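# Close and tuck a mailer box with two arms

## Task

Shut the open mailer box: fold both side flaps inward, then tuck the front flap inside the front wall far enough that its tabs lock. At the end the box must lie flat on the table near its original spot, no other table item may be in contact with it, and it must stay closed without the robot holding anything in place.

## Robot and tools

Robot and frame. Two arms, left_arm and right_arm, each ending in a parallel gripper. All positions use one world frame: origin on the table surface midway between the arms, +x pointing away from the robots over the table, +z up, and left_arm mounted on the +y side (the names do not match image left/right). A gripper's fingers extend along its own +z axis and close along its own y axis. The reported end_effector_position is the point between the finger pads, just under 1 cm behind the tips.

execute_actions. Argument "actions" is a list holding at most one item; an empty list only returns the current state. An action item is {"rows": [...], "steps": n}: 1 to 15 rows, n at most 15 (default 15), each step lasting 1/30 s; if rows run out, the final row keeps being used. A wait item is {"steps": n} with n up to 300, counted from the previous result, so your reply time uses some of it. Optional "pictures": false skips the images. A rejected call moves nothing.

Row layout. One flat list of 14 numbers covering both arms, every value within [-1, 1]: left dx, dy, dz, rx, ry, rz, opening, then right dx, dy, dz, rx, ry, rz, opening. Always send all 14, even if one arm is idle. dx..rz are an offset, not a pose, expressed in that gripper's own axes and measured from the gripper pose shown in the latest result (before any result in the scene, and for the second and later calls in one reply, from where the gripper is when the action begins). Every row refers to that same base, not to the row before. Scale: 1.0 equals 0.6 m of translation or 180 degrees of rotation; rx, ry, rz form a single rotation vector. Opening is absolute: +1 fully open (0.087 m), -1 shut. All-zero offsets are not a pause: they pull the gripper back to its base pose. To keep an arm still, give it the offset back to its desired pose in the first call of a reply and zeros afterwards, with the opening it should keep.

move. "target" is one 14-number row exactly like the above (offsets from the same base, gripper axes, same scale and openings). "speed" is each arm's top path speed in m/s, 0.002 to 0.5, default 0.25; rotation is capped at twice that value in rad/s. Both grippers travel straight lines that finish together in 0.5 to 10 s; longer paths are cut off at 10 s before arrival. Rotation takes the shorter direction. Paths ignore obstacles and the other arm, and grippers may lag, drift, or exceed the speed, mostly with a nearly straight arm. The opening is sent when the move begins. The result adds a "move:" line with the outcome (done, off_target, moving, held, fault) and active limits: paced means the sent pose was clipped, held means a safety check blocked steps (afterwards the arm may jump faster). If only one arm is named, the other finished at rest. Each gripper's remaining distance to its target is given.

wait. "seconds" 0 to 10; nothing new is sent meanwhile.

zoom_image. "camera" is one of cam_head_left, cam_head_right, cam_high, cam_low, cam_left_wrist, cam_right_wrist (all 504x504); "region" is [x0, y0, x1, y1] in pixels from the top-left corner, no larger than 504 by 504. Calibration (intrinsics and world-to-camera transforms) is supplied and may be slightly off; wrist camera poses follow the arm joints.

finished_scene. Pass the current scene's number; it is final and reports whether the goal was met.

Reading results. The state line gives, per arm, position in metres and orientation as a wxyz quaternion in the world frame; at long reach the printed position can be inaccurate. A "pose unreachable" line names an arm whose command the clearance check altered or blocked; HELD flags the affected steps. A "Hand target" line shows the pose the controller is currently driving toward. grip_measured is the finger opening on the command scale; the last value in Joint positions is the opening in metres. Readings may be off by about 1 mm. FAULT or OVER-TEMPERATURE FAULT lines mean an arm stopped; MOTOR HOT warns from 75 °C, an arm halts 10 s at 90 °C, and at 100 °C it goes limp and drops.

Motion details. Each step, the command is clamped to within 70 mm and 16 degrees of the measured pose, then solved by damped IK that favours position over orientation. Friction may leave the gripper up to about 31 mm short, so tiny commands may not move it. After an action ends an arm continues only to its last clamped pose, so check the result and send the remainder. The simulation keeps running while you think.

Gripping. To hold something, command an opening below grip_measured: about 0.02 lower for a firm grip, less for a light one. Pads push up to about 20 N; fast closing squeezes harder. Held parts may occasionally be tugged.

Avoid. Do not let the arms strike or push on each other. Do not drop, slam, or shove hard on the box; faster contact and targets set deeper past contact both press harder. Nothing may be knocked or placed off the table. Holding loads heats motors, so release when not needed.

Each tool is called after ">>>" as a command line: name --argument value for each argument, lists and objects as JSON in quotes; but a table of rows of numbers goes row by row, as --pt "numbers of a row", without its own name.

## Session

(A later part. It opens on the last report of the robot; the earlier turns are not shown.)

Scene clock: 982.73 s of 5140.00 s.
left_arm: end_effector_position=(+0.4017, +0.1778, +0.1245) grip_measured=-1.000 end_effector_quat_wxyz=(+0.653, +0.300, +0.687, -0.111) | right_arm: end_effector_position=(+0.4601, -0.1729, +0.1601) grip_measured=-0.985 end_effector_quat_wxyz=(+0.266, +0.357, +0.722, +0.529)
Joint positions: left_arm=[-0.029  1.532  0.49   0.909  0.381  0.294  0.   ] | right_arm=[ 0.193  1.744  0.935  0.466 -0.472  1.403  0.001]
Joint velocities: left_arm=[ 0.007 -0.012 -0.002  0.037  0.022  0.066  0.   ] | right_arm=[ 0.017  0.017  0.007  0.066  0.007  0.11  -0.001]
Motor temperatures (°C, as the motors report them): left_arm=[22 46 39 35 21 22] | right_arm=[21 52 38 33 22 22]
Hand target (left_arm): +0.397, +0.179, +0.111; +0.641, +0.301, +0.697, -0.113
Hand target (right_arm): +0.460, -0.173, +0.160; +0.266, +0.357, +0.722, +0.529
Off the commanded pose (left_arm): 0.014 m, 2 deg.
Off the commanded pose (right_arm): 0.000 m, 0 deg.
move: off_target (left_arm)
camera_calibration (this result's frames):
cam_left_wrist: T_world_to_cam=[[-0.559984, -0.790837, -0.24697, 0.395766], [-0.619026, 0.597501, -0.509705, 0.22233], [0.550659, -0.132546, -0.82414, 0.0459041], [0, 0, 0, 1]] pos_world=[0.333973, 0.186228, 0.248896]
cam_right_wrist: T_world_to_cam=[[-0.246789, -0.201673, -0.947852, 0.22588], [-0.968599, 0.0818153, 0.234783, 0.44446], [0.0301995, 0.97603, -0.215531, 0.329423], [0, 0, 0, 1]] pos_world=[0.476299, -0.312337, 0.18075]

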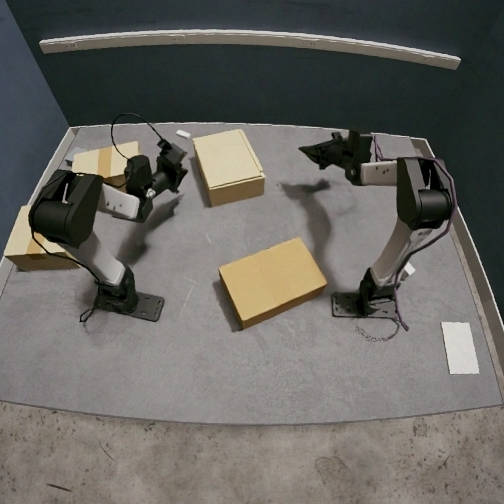

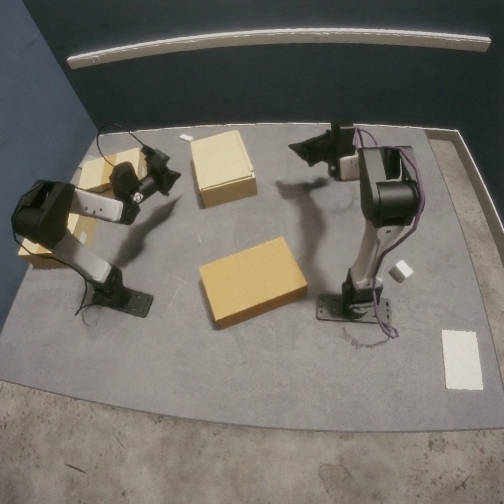

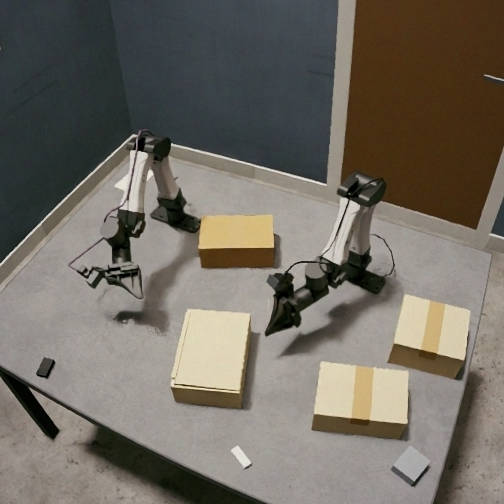

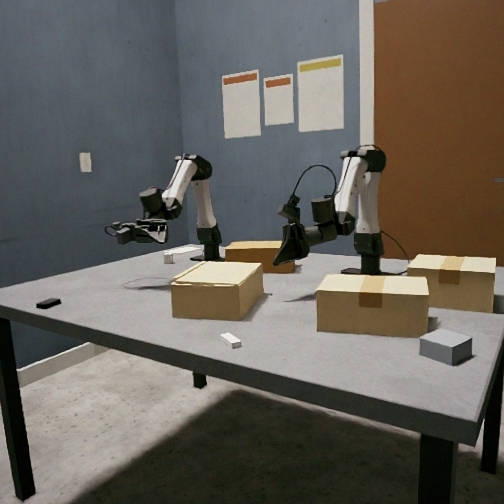

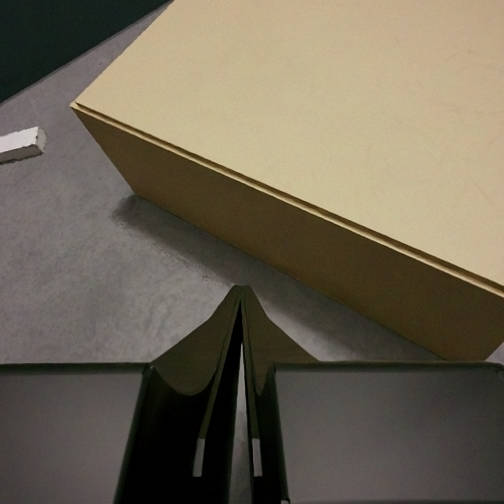

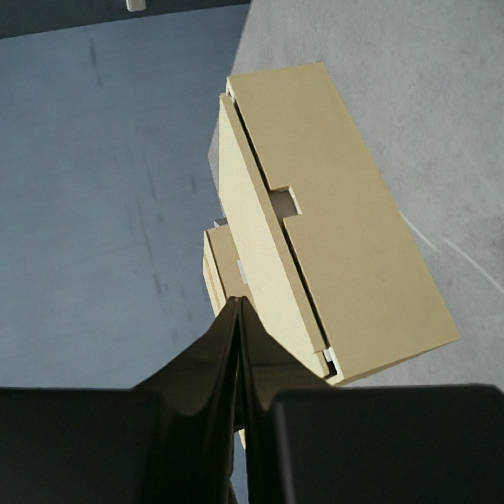

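>>> move --target '[0.078,-0.067,0,0,0,0,-1,-0.08,0,-0.07,0,0,0,-1]' --speed 0.08

>>> move --target '[-0.06,-0.2,0.135,0,0,0,-1,0,0,0,0,0,0,-1]' --speed 0.06

Scene clock: 987.33 s of 5140.00 s.
left_arm: end_effector_position=(+0.3878, +0.1578, +0.0824) grip_measured=-1.000 end_effector_quat_wxyz=(+0.665, +0.299, +0.676, -0.108) | right_arm: end_effector_position=(+0.4583, -0.2335, +0.1629) grip_measured=-0.985 end_effector_quat_wxyz=(+0.260, +0.365, +0.722, +0.527)
Joint positions: left_arm=[-0.12   1.745  0.378  1.272  0.288  0.283  0.   ] | right_arm=[ 0.019  1.714  0.935  0.384 -0.632  1.34   0.001]
Joint velocities: left_arm=[-0.007  0.002  0.002 -0.066 -0.007 -0.081  0.   ] | right_arm=[-0.002 -0.017  0.007  0.037 -0.037 -0.007 -0.001]
Motor temperatures (°C, as the motors report them): left_arm=[22 45 39 35 21 22] | right_arm=[21 52 38 33 22 22]
Hand target (left_arm): +0.380, +0.157, +0.070; +0.653, +0.299, +0.687, -0.112
Hand target (right_arm): +0.456, -0.235, +0.173; +0.266, +0.357, +0.722, +0.530
Off the commanded pose (left_arm): 0.014 m, 2 deg.
Off the commanded pose (right_arm): 0.010 m, 1 deg.
After step 90, 0.17 s passed at rest.
move: off_target (left_arm)
camera_calibration (this result's frames):
cam_left_wrist: T_world_to_cam=[[-0.550243, -0.793944, -0.258622, 0.359432], [-0.602892, 0.592041, -0.534797, 0.200955], [0.577714, -0.138348, -0.804429, 0.00501827], [0, 0, 0, 1]] pos_world=[0.31603, 0.167089, 0.204464]
cam_right_wrist: T_world_to_cam=[[-0.266173, -0.194413, -0.944116, 0.225789], [-0.963401, 0.0859656, 0.253908, 0.442543], [0.0317985, 0.977146, -0.210179, 0.387874], [0, 0, 0, 1]] pos_world=[0.474111, -0.373156, 0.182329]

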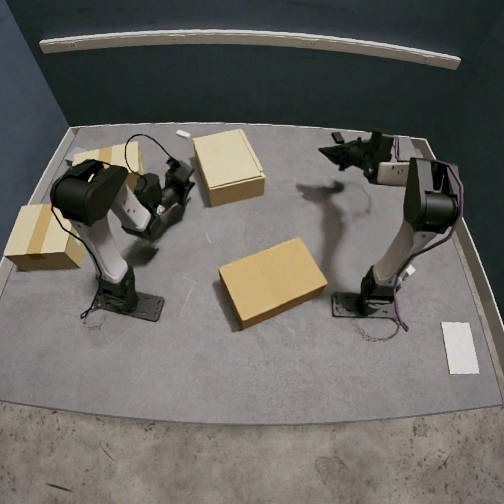

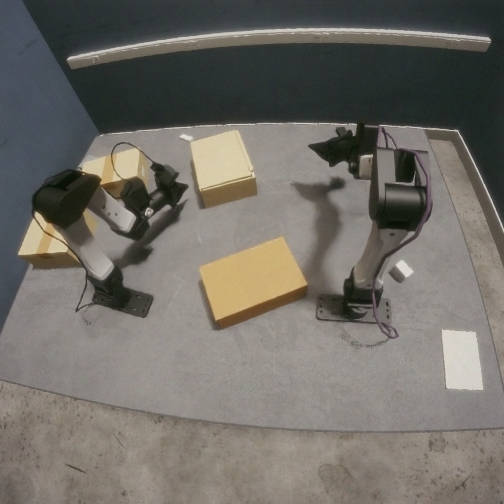

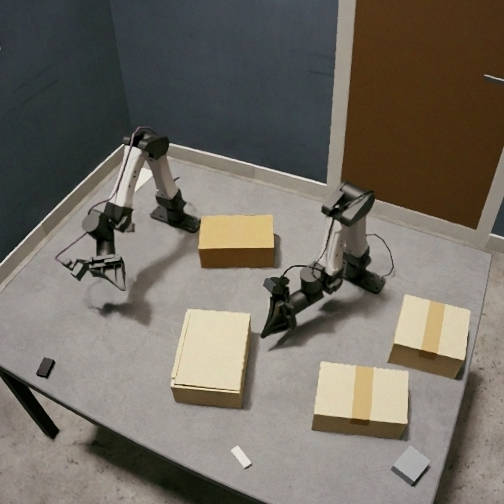

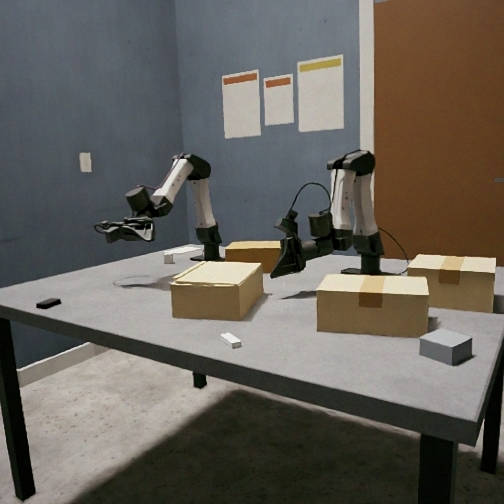

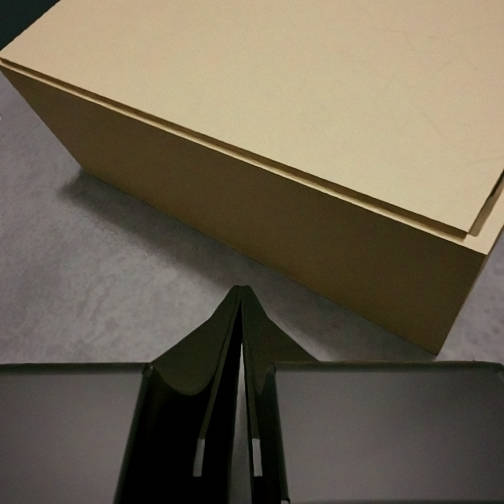

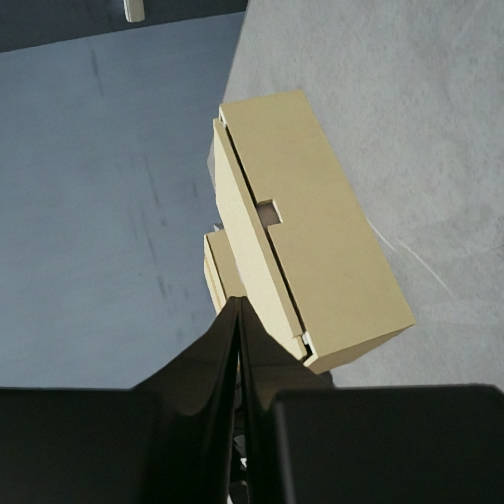

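Scene clock: 990.10 s of 5140.00 s.
left_arm: end_effector_position=(+0.3874, +0.0100, +0.0925) grip_measured=-1.000 end_effector_quat_wxyz=(+0.677, +0.291, +0.666, -0.116) | right_arm: end_effector_position=(+0.4583, -0.2335, +0.1629) grip_measured=-0.985 end_effector_quat_wxyz=(+0.260, +0.365, +0.722, +0.527)
Joint positions: left_arm=[-0.573  1.929  0.676  1.196 -0.159  0.233  0.   ] | right_arm=[ 0.019  1.714  0.935  0.384 -0.632  1.34   0.001]
Joint velocities: left_arm=[-0.002 -0.022 -0.007 -0.007 -0.066 -0.007  0.   ] | right_arm=[-0.002 -0.007  0.002 -0.007  0.037 -0.051  0.001]
Motor temperatures (°C, as the motors report them): left_arm=[22 44 39 35 21 22] | right_arm=[21 52 38 34 22 22]
Hand target (left_arm): +0.387, +0.007, +0.081; +0.665, +0.295, +0.677, -0.113
Hand target (right_arm): +0.458, -0.234, +0.163; +0.260, +0.365, +0.722, +0.527
Off the commanded pose (left_arm): 0.013 m, 2 deg.
Off the commanded pose (right_arm): 0.000 m, 0 deg.
move: off_target (left_arm)
camera_calibration (this result's frames):
cam_left_wrist: T_world_to_cam=[[-0.547109, -0.799852, -0.246796, 0.242288], [-0.588483, 0.577213, -0.566138, 0.291086], [0.595281, -0.164504, -0.786498, -0.0153042], [0, 0, 0, 1]] pos_world=[0.312968, 0.0232581, 0.212554]
cam_right_wrist: T_world_to_cam=[[-0.266173, -0.194413, -0.944116, 0.225789], [-0.963401, 0.0859656, 0.253908, 0.442543], [0.0317985, 0.977146, -0.210179, 0.387874], [0, 0, 0, 1]] pos_world=[0.474111, -0.373156, 0.182329]

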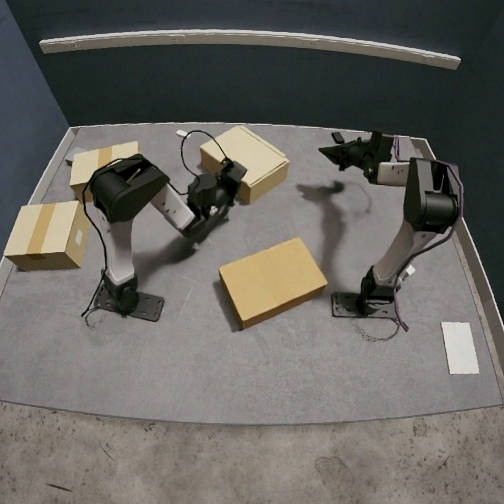

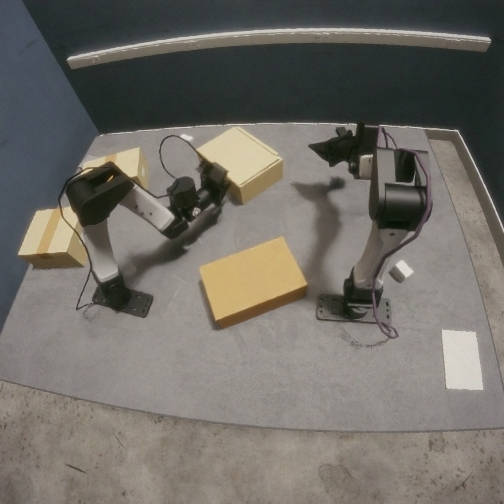

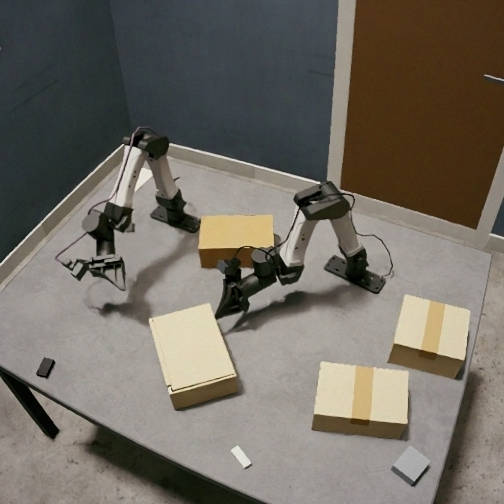

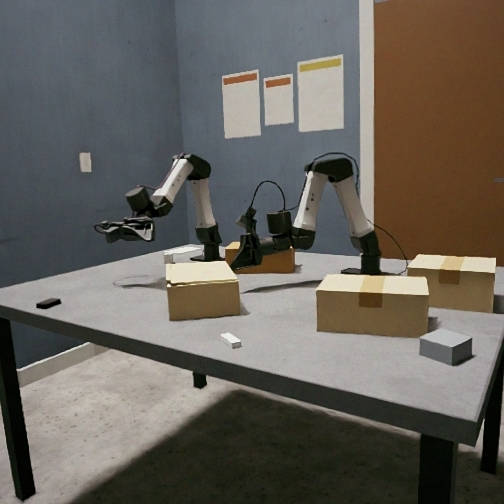

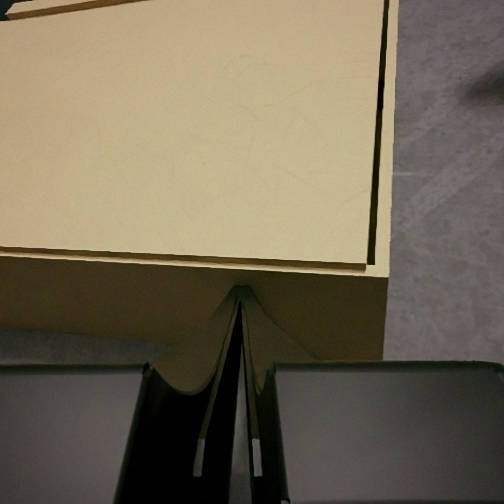

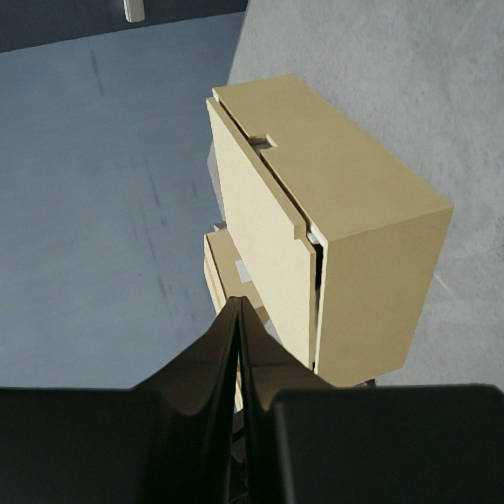

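>>> move --target '[-0.142,0.037,-0.068,0,0,0,-1,0,0,0,0,0,0,-1]' --speed 0.12

>>> move --target '[0.097,0.43,0.157,0,0,0,-1,0,0,0,0,0,0,-1]' --speed 0.15

Scene clock: 995.40 s of 5140.00 s.
left_arm: end_effector_position=(+0.3634, +0.0335, +0.1931) grip_measured=-1.000 end_effector_quat_wxyz=(+0.689, +0.282, +0.657, -0.118) | right_arm: end_effector_position=(+0.4583, -0.2335, +0.1629) grip_measured=-0.985 end_effector_quat_wxyz=(+0.260, +0.365, +0.722, +0.527)
Joint positions: left_arm=[-0.573  1.494  0.677  0.795 -0.165  0.233  0.   ] | right_arm=[ 0.019  1.714  0.935  0.384 -0.632  1.34   0.001]
Joint velocities: left_arm=[ 0.007 -0.002 -0.002 -0.095  0.051 -0.037  0.   ] | right_arm=[-0.002 -0.007 -0.007 -0.051 -0.051  0.007  0.   ]
Motor temperatures (°C, as the motors report them): left_arm=[22 43 39 35 21 22] | right_arm=[21 51 38 34 22 22]
Hand target (left_arm): +0.359, +0.031, +0.185; +0.678, +0.291, +0.665, -0.116
Hand target (right_arm): +0.458, -0.234, +0.163; +0.260, +0.365, +0.722, +0.527
Off the commanded pose (left_arm): 0.012 m, 2 deg.
Off the commanded pose (right_arm): 0.000 m, 0 deg.
After step 90, 0.83 s passed at rest.
move: off_target (left_arm)
camera_calibration (this result's frames):
cam_left_wrist: T_world_to_cam=[[-0.535813, -0.809079, -0.241443, 0.267874], [-0.57779, 0.559868, -0.59389, 0.322363], [0.615681, -0.178711, -0.767463, 0.0713453], [0, 0, 0, 1]] pos_world=[0.285863, 0.0490011, 0.310879]
cam_right_wrist: T_world_to_cam=[[-0.266173, -0.194413, -0.944116, 0.225789], [-0.963401, 0.0859656, 0.253908, 0.442543], [0.0317985, 0.977146, -0.210179, 0.387874], [0, 0, 0, 1]] pos_world=[0.474111, -0.373156, 0.182329]

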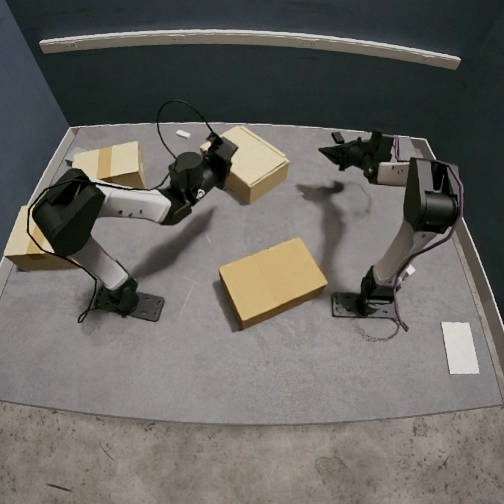

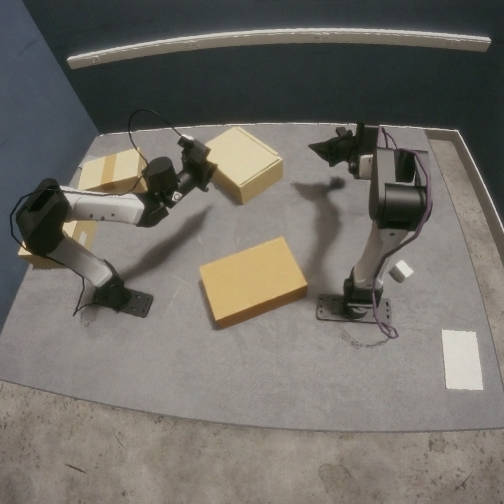

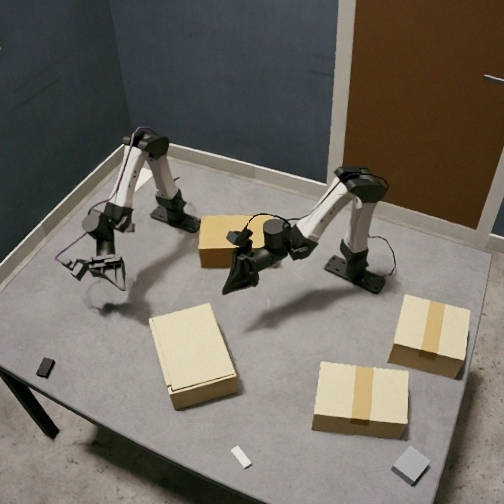

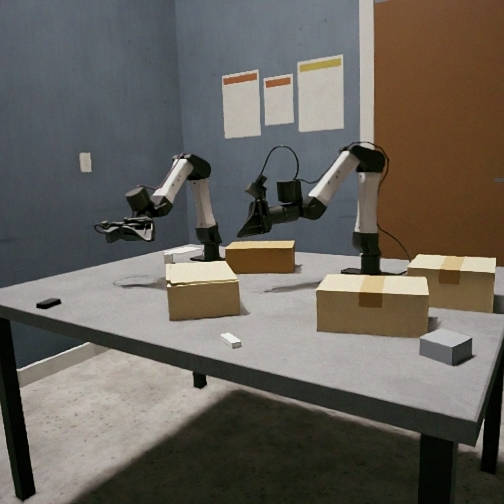

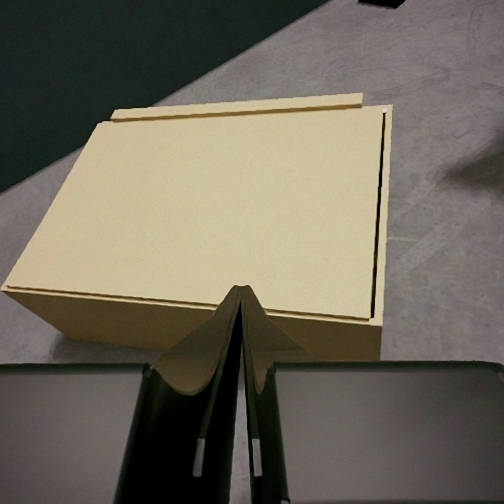

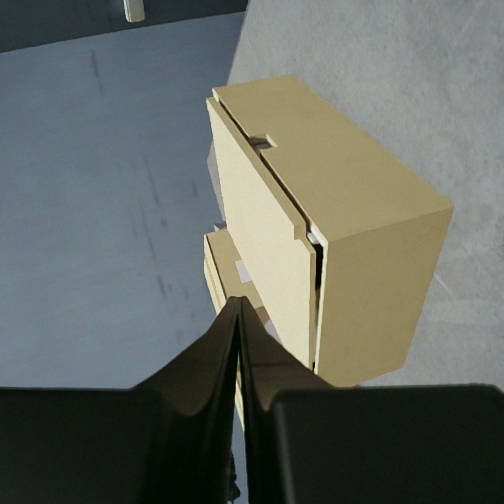

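Scene clock: 997.73 s of 5140.00 s.
left_arm: end_effector_position=(+0.5820, +0.2075, +0.2035) grip_measured=-1.000 end_effector_quat_wxyz=(+0.702, +0.286, +0.644, -0.107) | right_arm: end_effector_position=(+0.4583, -0.2335, +0.1629) grip_measured=-0.985 end_effector_quat_wxyz=(+0.260, +0.365, +0.722, +0.527)
Joint positions: left_arm=[0.122 1.991 1.287 0.712 0.522 0.262 0.   ] | right_arm=[ 0.019  1.714  0.935  0.384 -0.632  1.34   0.001]
Joint velocities: left_arm=[-0.017 -0.012 -0.012  0.007  0.022 -0.095  0.   ] | right_arm=[-0.002 -0.002 -0.002 -0.066  0.022  0.095  0.001]
Motor temperatures (°C, as the motors report them): left_arm=[22 43 39 35 21 22] | right_arm=[21 51 38 34 22 22]
Hand target (left_arm): +0.584, +0.208, +0.192; +0.690, +0.288, +0.655, -0.111
Hand target (right_arm): +0.458, -0.234, +0.163; +0.260, +0.365, +0.722, +0.527
Off the commanded pose (left_arm): 0.010 m, 2 deg.
Off the commanded pose (right_arm): 0.000 m, 0 deg.
move: done
camera_calibration (this result's frames):
cam_left_wrist: T_world_to_cam=[[-0.519629, -0.81032, -0.270865, 0.525183], [-0.556882, 0.56165, -0.611908, 0.34853], [0.647973, -0.167126, -0.743102, -0.0503221], [0, 0, 0, 1]] pos_world=[0.499597, 0.221404, 0.318127]
cam_right_wrist: T_world_to_cam=[[-0.266173, -0.194413, -0.944116, 0.225789], [-0.963401, 0.0859656, 0.253908, 0.442543], [0.0317985, 0.977146, -0.210179, 0.387874], [0, 0, 0, 1]] pos_world=[0.474111, -0.373156, 0.182329]

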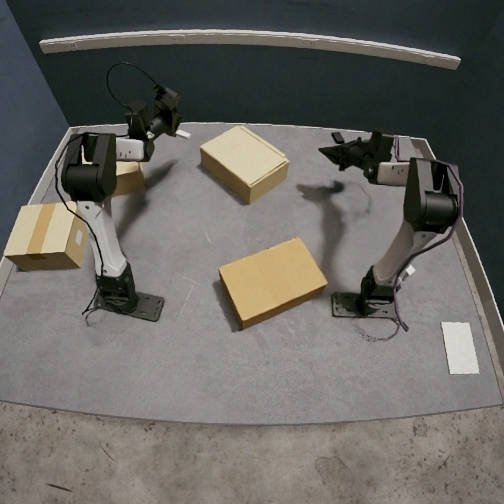

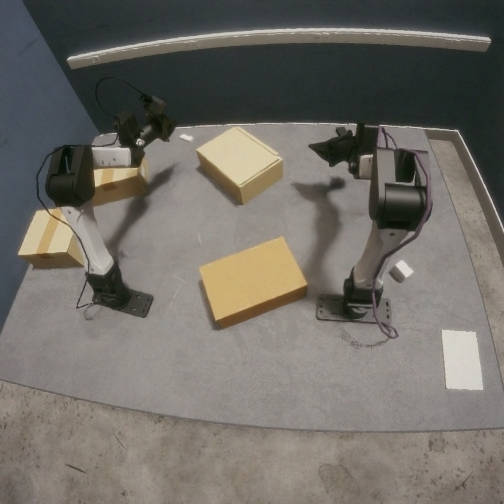

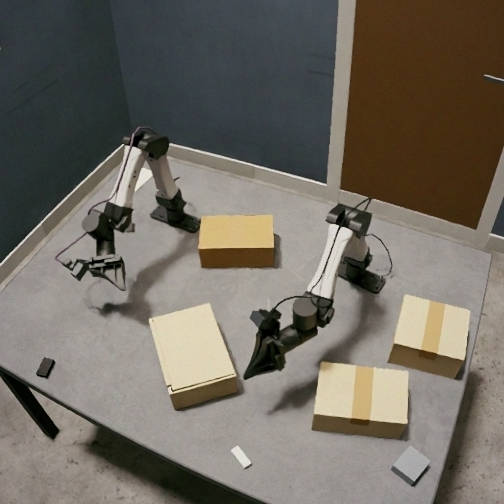

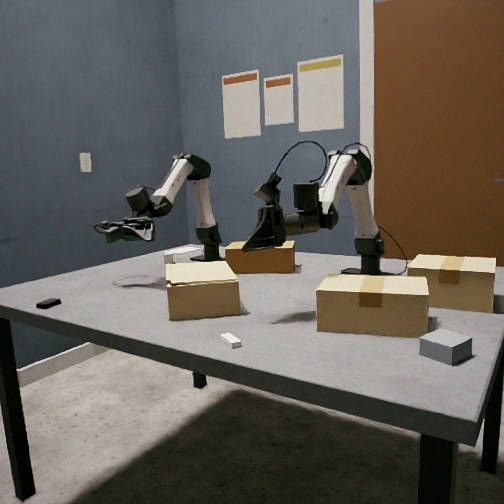

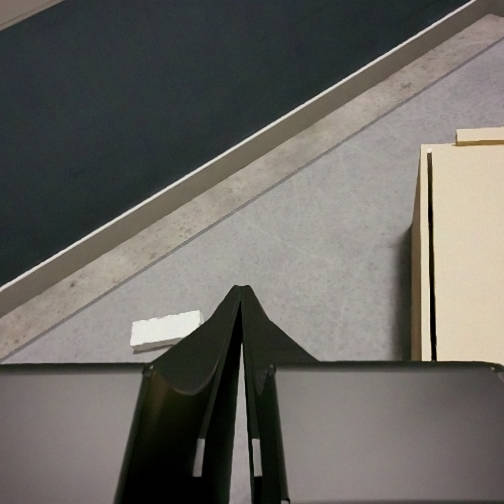

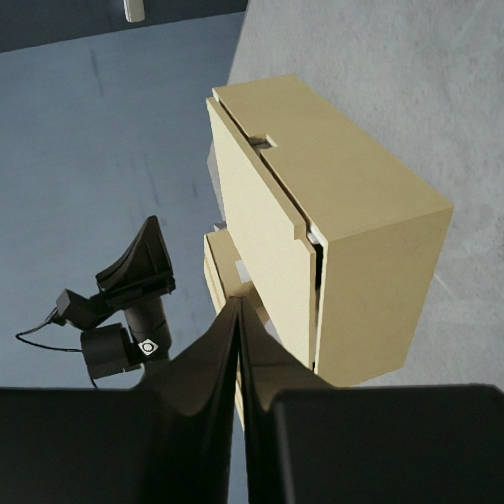

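>>> move --target '[0.175,-0.097,0,0,0,0,-1,0,0,0,0,0,0,-1]' --speed 0.1

>>> move --target '[-0.05,-0.225,-0.04,0,0,0,-1,0,0,0,0,0,0,-1]' --speed 0.06

Scene clock: 1002.30 s of 5140.00 s.
left_arm: end_effector_position=(+0.5714, +0.1843, +0.1019) grip_measured=-1.000 end_effector_quat_wxyz=(+0.712, +0.286, +0.634, -0.103) | right_arm: end_effector_position=(+0.4583, -0.2335, +0.1629) grip_measured=-0.985 end_effector_quat_wxyz=(+0.260, +0.365, +0.722, +0.527)
Joint positions: left_arm=[0.064 2.216 1.115 1.138 0.463 0.263 0.   ] | right_arm=[ 0.019  1.714  0.935  0.384 -0.632  1.34   0.001]
Joint velocities: left_arm=[-0.002 -0.007  0.007  0.022  0.007 -0.022  0.   ] | right_arm=[-0.002 -0.002  0.017 -0.022  0.051 -0.037  0.001]
Motor temperatures (°C, as the motors report them): left_arm=[22 43 39 35 21 22] | right_arm=[21 51 38 34 22 22]
Hand target (left_arm): +0.566, +0.181, +0.087; +0.702, +0.285, +0.644, -0.107
Hand target (right_arm): +0.458, -0.234, +0.163; +0.260, +0.365, +0.722, +0.527
Off the commanded pose (left_arm): 0.016 m, 2 deg.
Off the commanded pose (right_arm): 0.000 m, 0 deg.
move: off_target (left_arm)
camera_calibration (this result's frames):
cam_left_wrist: T_world_to_cam=[[-0.510181, -0.811915, -0.283742, 0.469582], [-0.53937, 0.559005, -0.629756, 0.285831], [0.669922, -0.168248, -0.723117, -0.137203], [0, 0, 0, 1]] pos_world=[0.485656, 0.198396, 0.21403]
cam_right_wrist: T_world_to_cam=[[-0.266173, -0.194413, -0.944116, 0.225789], [-0.963401, 0.0859656, 0.253908, 0.442543], [0.0317985, 0.977146, -0.210179, 0.387874], [0, 0, 0, 1]] pos_world=[0.474111, -0.373156, 0.182329]

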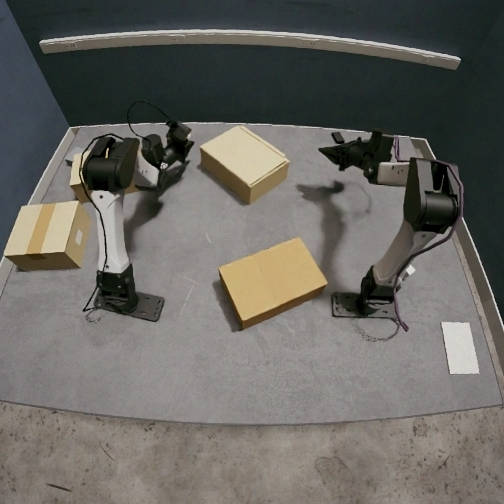

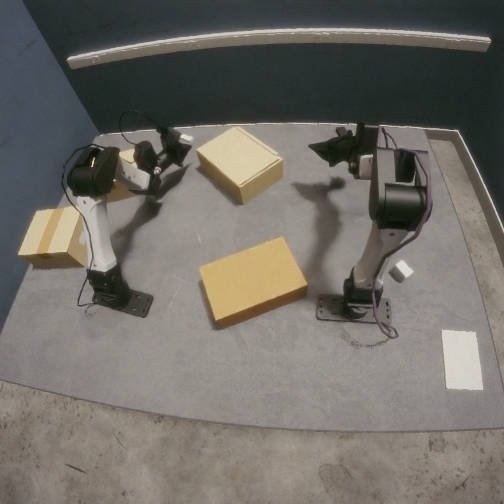

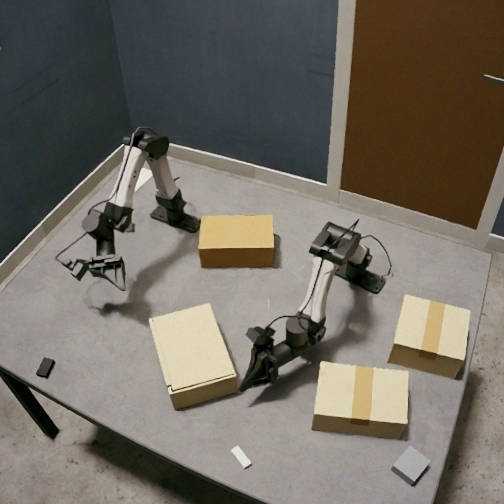

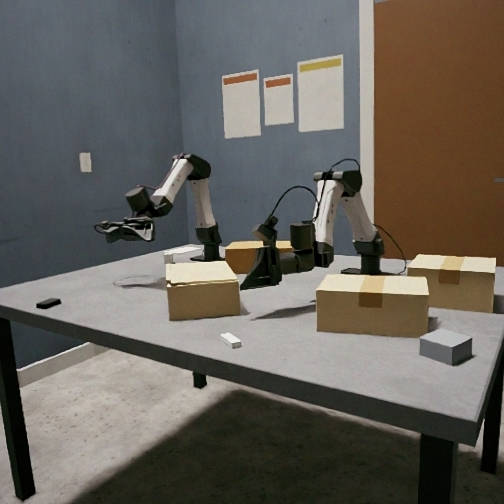

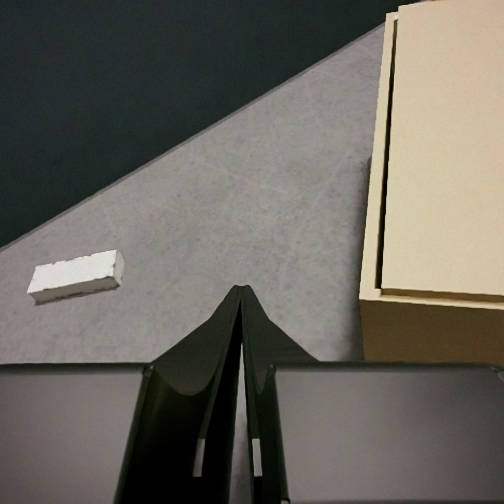

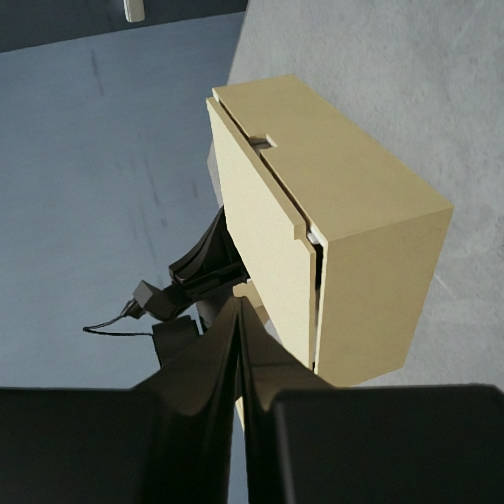

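Scene clock: 1004.93 s of 5140.00 s.
left_arm: end_effector_position=(+0.4844, +0.0783, +0.1019) grip_measured=-1.000 end_effector_quat_wxyz=(+0.717, +0.280, +0.629, -0.107) | right_arm: end_effector_position=(+0.4583, -0.2335, +0.1629) grip_measured=-0.985 end_effector_quat_wxyz=(+0.260, +0.365, +0.722, +0.527)
Joint positions: left_arm=[-0.257  2.092  0.843  1.303  0.142  0.263  0.   ] | right_arm=[ 0.019  1.714  0.935  0.384 -0.632  1.34   0.001]
Joint velocities: left_arm=[ 0.002  0.007  0.007 -0.022 -0.022  0.037  0.   ] | right_arm=[ 0.012 -0.002  0.007  0.022  0.037  0.051 -0.001]
Motor temperatures (°C, as the motors report them): left_arm=[22 44 39 35 21 22] | right_arm=[21 50 38 34 22 22]
Hand target (left_arm): +0.478, +0.078, +0.096; +0.712, +0.282, +0.634, -0.106
Hand target (right_arm): +0.458, -0.234, +0.163; +0.260, +0.365, +0.722, +0.527
Off the commanded pose (left_arm): 0.012 m, 1 deg.
Off the commanded pose (right_arm): 0.000 m, 0 deg.
move: off_target (left_arm)
camera_calibration (this result's frames):
cam_left_wrist: T_world_to_cam=[[-0.508058, -0.816374, -0.274608, 0.337515], [-0.531918, 0.548144, -0.645447, 0.296963], [0.677451, -0.181855, -0.712734, -0.100385], [0, 0, 0, 1]] pos_world=[0.397443, 0.0945052, 0.212811]
cam_right_wrist: T_world_to_cam=[[-0.266173, -0.194413, -0.944116, 0.225789], [-0.963401, 0.0859656, 0.253908, 0.442543], [0.0317985, 0.977146, -0.210179, 0.387874], [0, 0, 0, 1]] pos_world=[0.474111, -0.373156, 0.182329]

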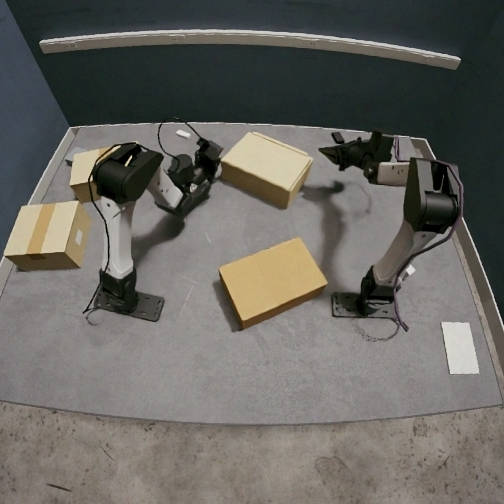

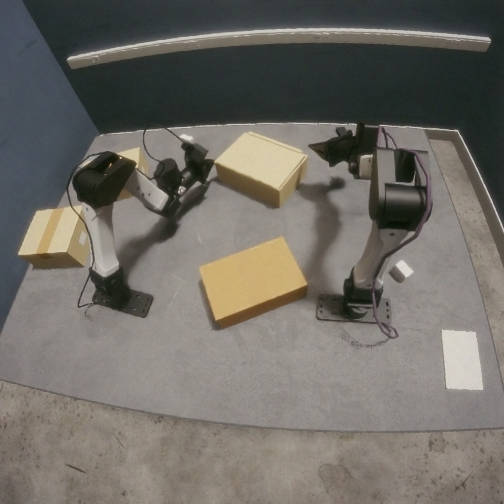

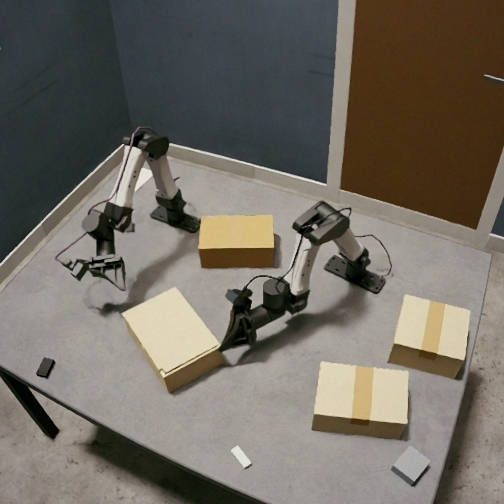

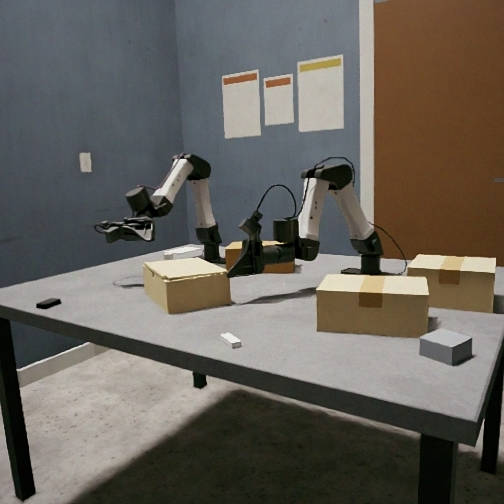

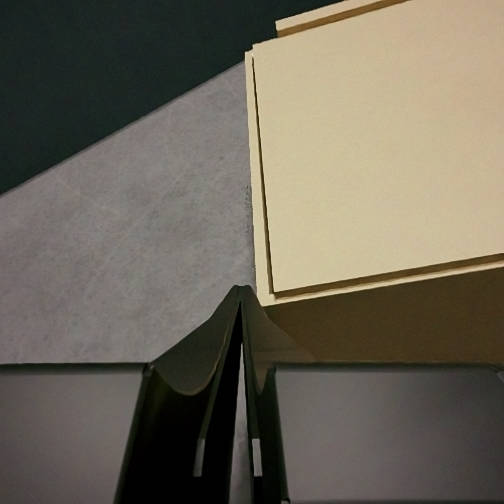

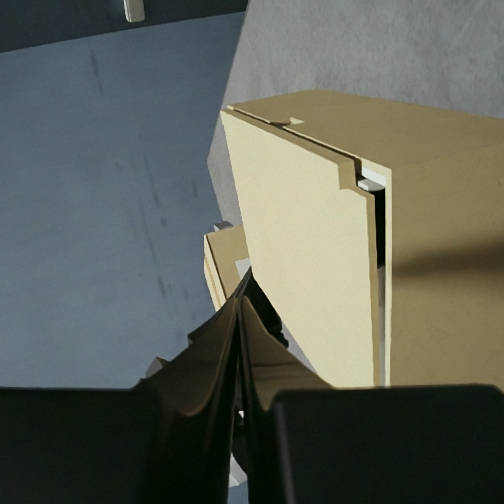

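>>> move --target '[-0.13,0.036,0,0,0,0,-1,0,0,0,0,0,0,-1]' --speed 0.12

>>> move --target '[0.02,-0.02,0.345,0,0,0,-1,0,0,0,0,0,0,-1]' --speed 0.15

Scene clock: 1009.83 s of 5140.00 s.
left_arm: end_effector_position=(+0.4794, +0.0808, +0.1864) grip_measured=-1.000 end_effector_quat_wxyz=(+0.724, +0.278, +0.622, -0.107) | right_arm: end_effector_position=(+0.4583, -0.2335, +0.1629) grip_measured=-0.985 end_effector_quat_wxyz=(+0.260, +0.365, +0.722, +0.527)
Joint positions: left_arm=[-0.257  1.821  0.889  1.005  0.141  0.263  0.   ] | right_arm=[ 0.019  1.714  0.935  0.384 -0.632  1.34   0.001]
Joint velocities: left_arm=[0.007 0.007 0.002 0.022 0.051 0.051 0.   ] | right_arm=[ 0.002 -0.007  0.002  0.022  0.007  0.007 -0.   ]
Motor temperatures (°C, as the motors report them): left_arm=[22 44 39 35 21 22] | right_arm=[21 50 39 34 22 22]
Hand target (left_arm): +0.482, +0.082, +0.184; +0.718, +0.280, +0.628, -0.107
Hand target (right_arm): +0.458, -0.234, +0.163; +0.260, +0.365, +0.722, +0.527
Off the commanded pose (left_arm): 0.004 m, 1 deg.
Off the commanded pose (right_arm): 0.000 m, 0 deg.
After step 90, 0.57 s passed at rest.
move: done
camera_calibration (this result's frames):
cam_left_wrist: T_world_to_cam=[[-0.502148, -0.819226, -0.276978, 0.35804], [-0.52077, 0.542162, -0.659438, 0.345195], [0.690396, -0.186894, -0.698874, -0.0446686], [0, 0, 0, 1]] pos_world=[0.390395, 0.0978154, 0.295586]
cam_right_wrist: T_world_to_cam=[[-0.266173, -0.194413, -0.944116, 0.225789], [-0.963401, 0.0859656, 0.253908, 0.442543], [0.0317985, 0.977146, -0.210179, 0.387874], [0, 0, 0, 1]] pos_world=[0.474111, -0.373156, 0.182329]

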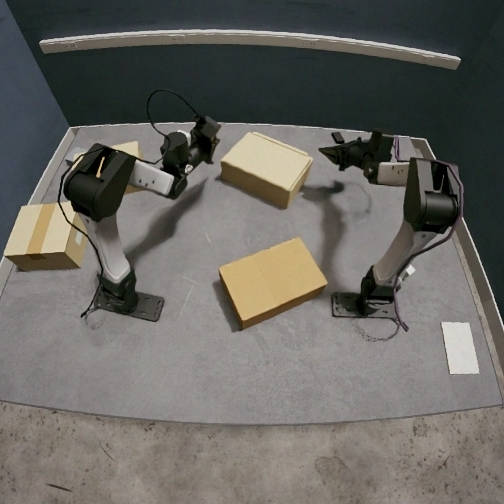

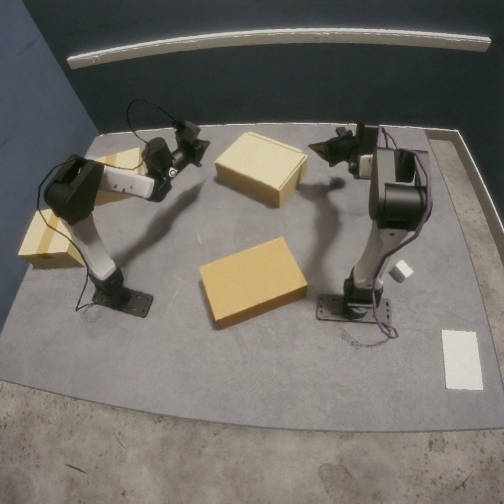

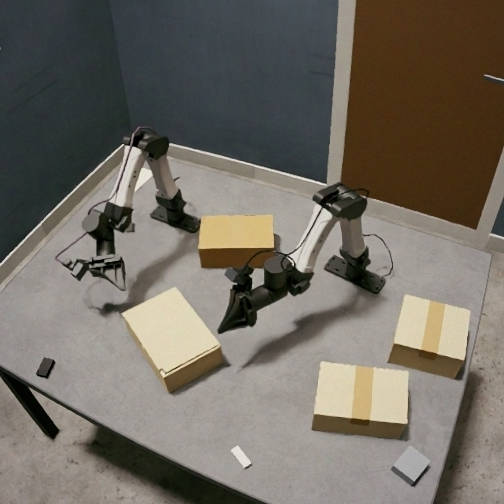

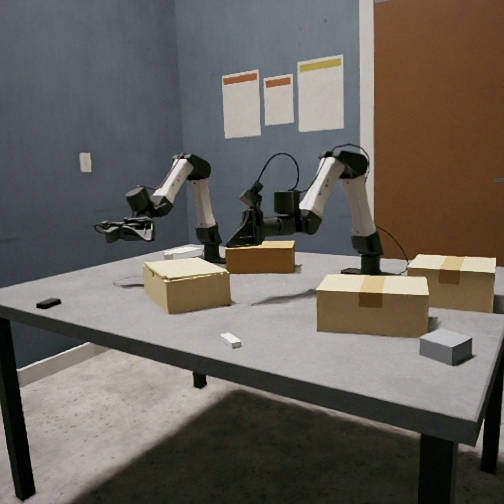

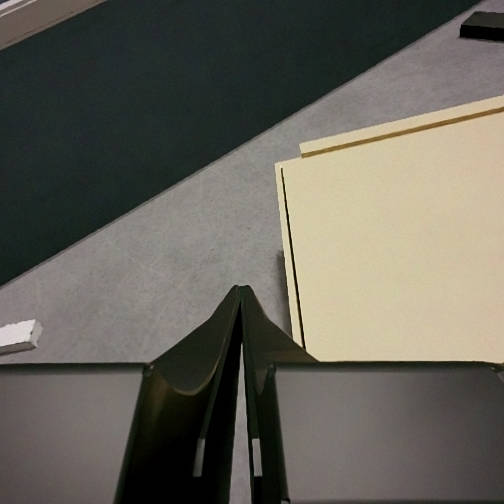

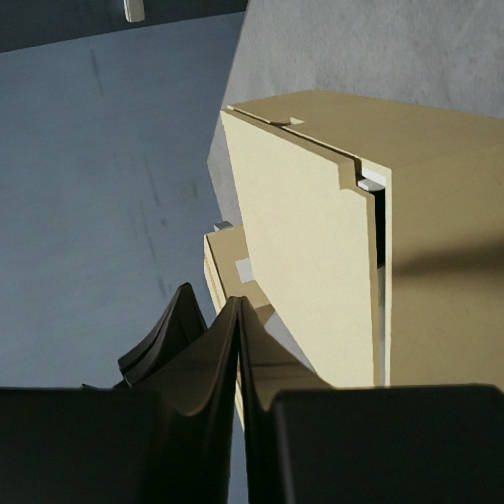

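Scene clock: 1011.77 s of 5140.00 s.
left_arm: end_effector_position=(+0.6484, -0.0297, +0.2041) grip_measured=-1.000 end_effector_quat_wxyz=(+0.740, +0.270, +0.606, -0.109) | right_arm: end_effector_position=(+0.4583, -0.2335, +0.1629) grip_measured=-0.985 end_effector_quat_wxyz=(+0.260, +0.365, +0.722, +0.527)
Joint positions: left_arm=[-0.313  2.511  2.051  0.578  0.084  0.263  0.   ] | right_arm=[ 0.019  1.714  0.935  0.384 -0.632  1.34   0.001]
Joint velocities: left_arm=[-0.007  0.002 -0.007 -0.081 -0.051  0.037  0.   ] | right_arm=[ 0.002  0.002  0.007  0.007 -0.022  0.007  0.001]
Motor temperatures (°C, as the motors report them): left_arm=[22 44 39 35 21 22] | right_arm=[21 50 39 34 22 22]
Hand target (left_arm): +0.648, -0.035, +0.184; +0.724, +0.277, +0.622, -0.108
Hand target (right_arm): +0.458, -0.234, +0.163; +0.260, +0.365, +0.722, +0.527
Off the commanded pose (left_arm): 0.019 m, 3 deg.
Off the commanded pose (right_arm): 0.000 m, 0 deg.
move: off_target (left_arm)
camera_calibration (this result's frames):
cam_left_wrist: T_world_to_cam=[[-0.490608, -0.826616, -0.275699, 0.349329], [-0.49482, 0.524716, -0.692695, 0.4943], [0.717256, -0.203421, -0.666456, -0.194149], [0, 0, 0, 1]] pos_world=[0.555228, -0.0100998, 0.309317]
cam_right_wrist: T_world_to_cam=[[-0.266173, -0.194413, -0.944116, 0.225789], [-0.963401, 0.0859656, 0.253908, 0.442543], [0.0317985, 0.977146, -0.210179, 0.387874], [0, 0, 0, 1]] pos_world=[0.474111, -0.373156, 0.182329]

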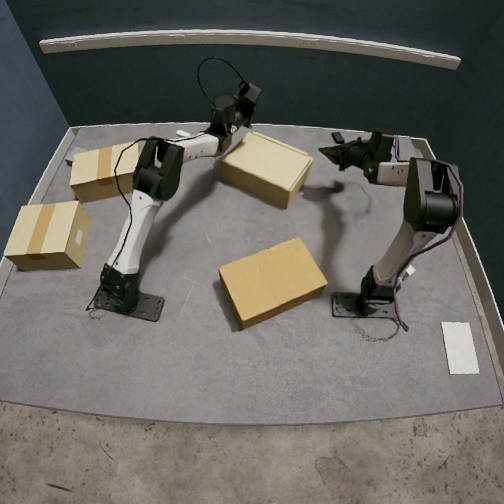

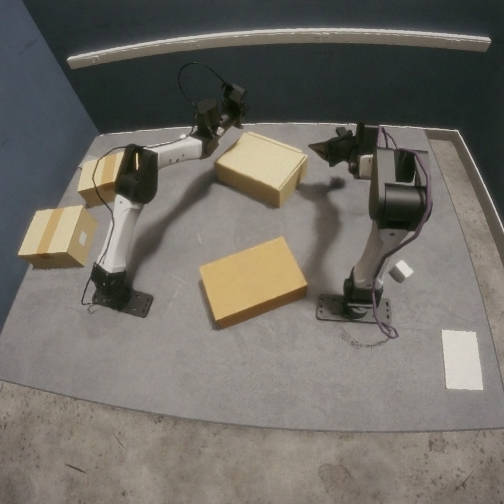

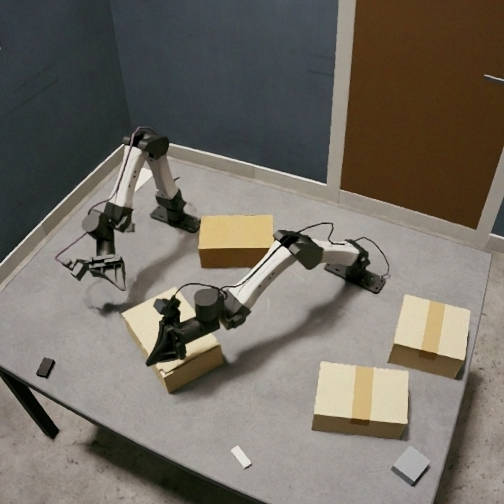

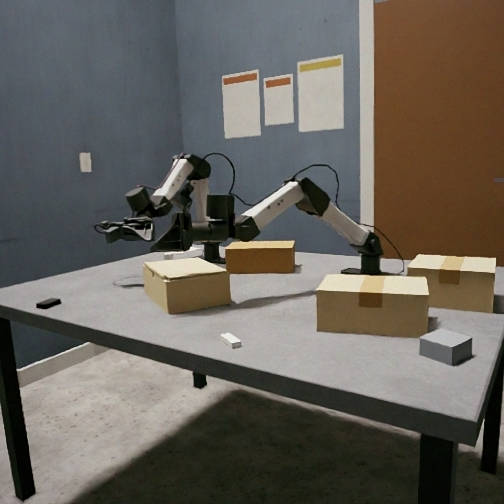

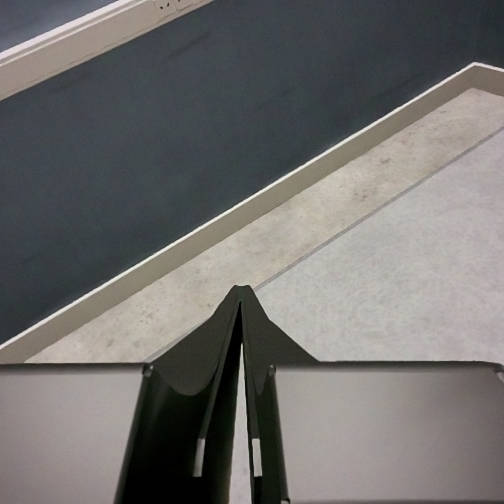

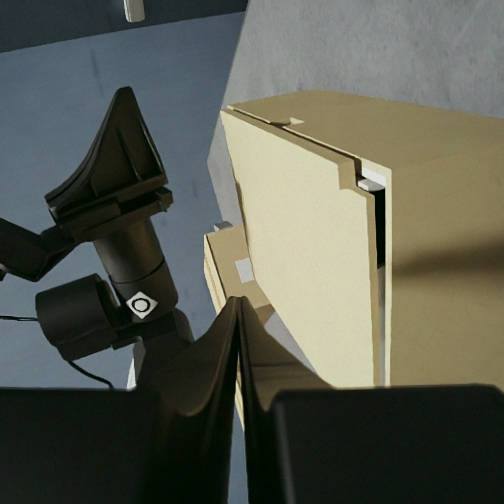

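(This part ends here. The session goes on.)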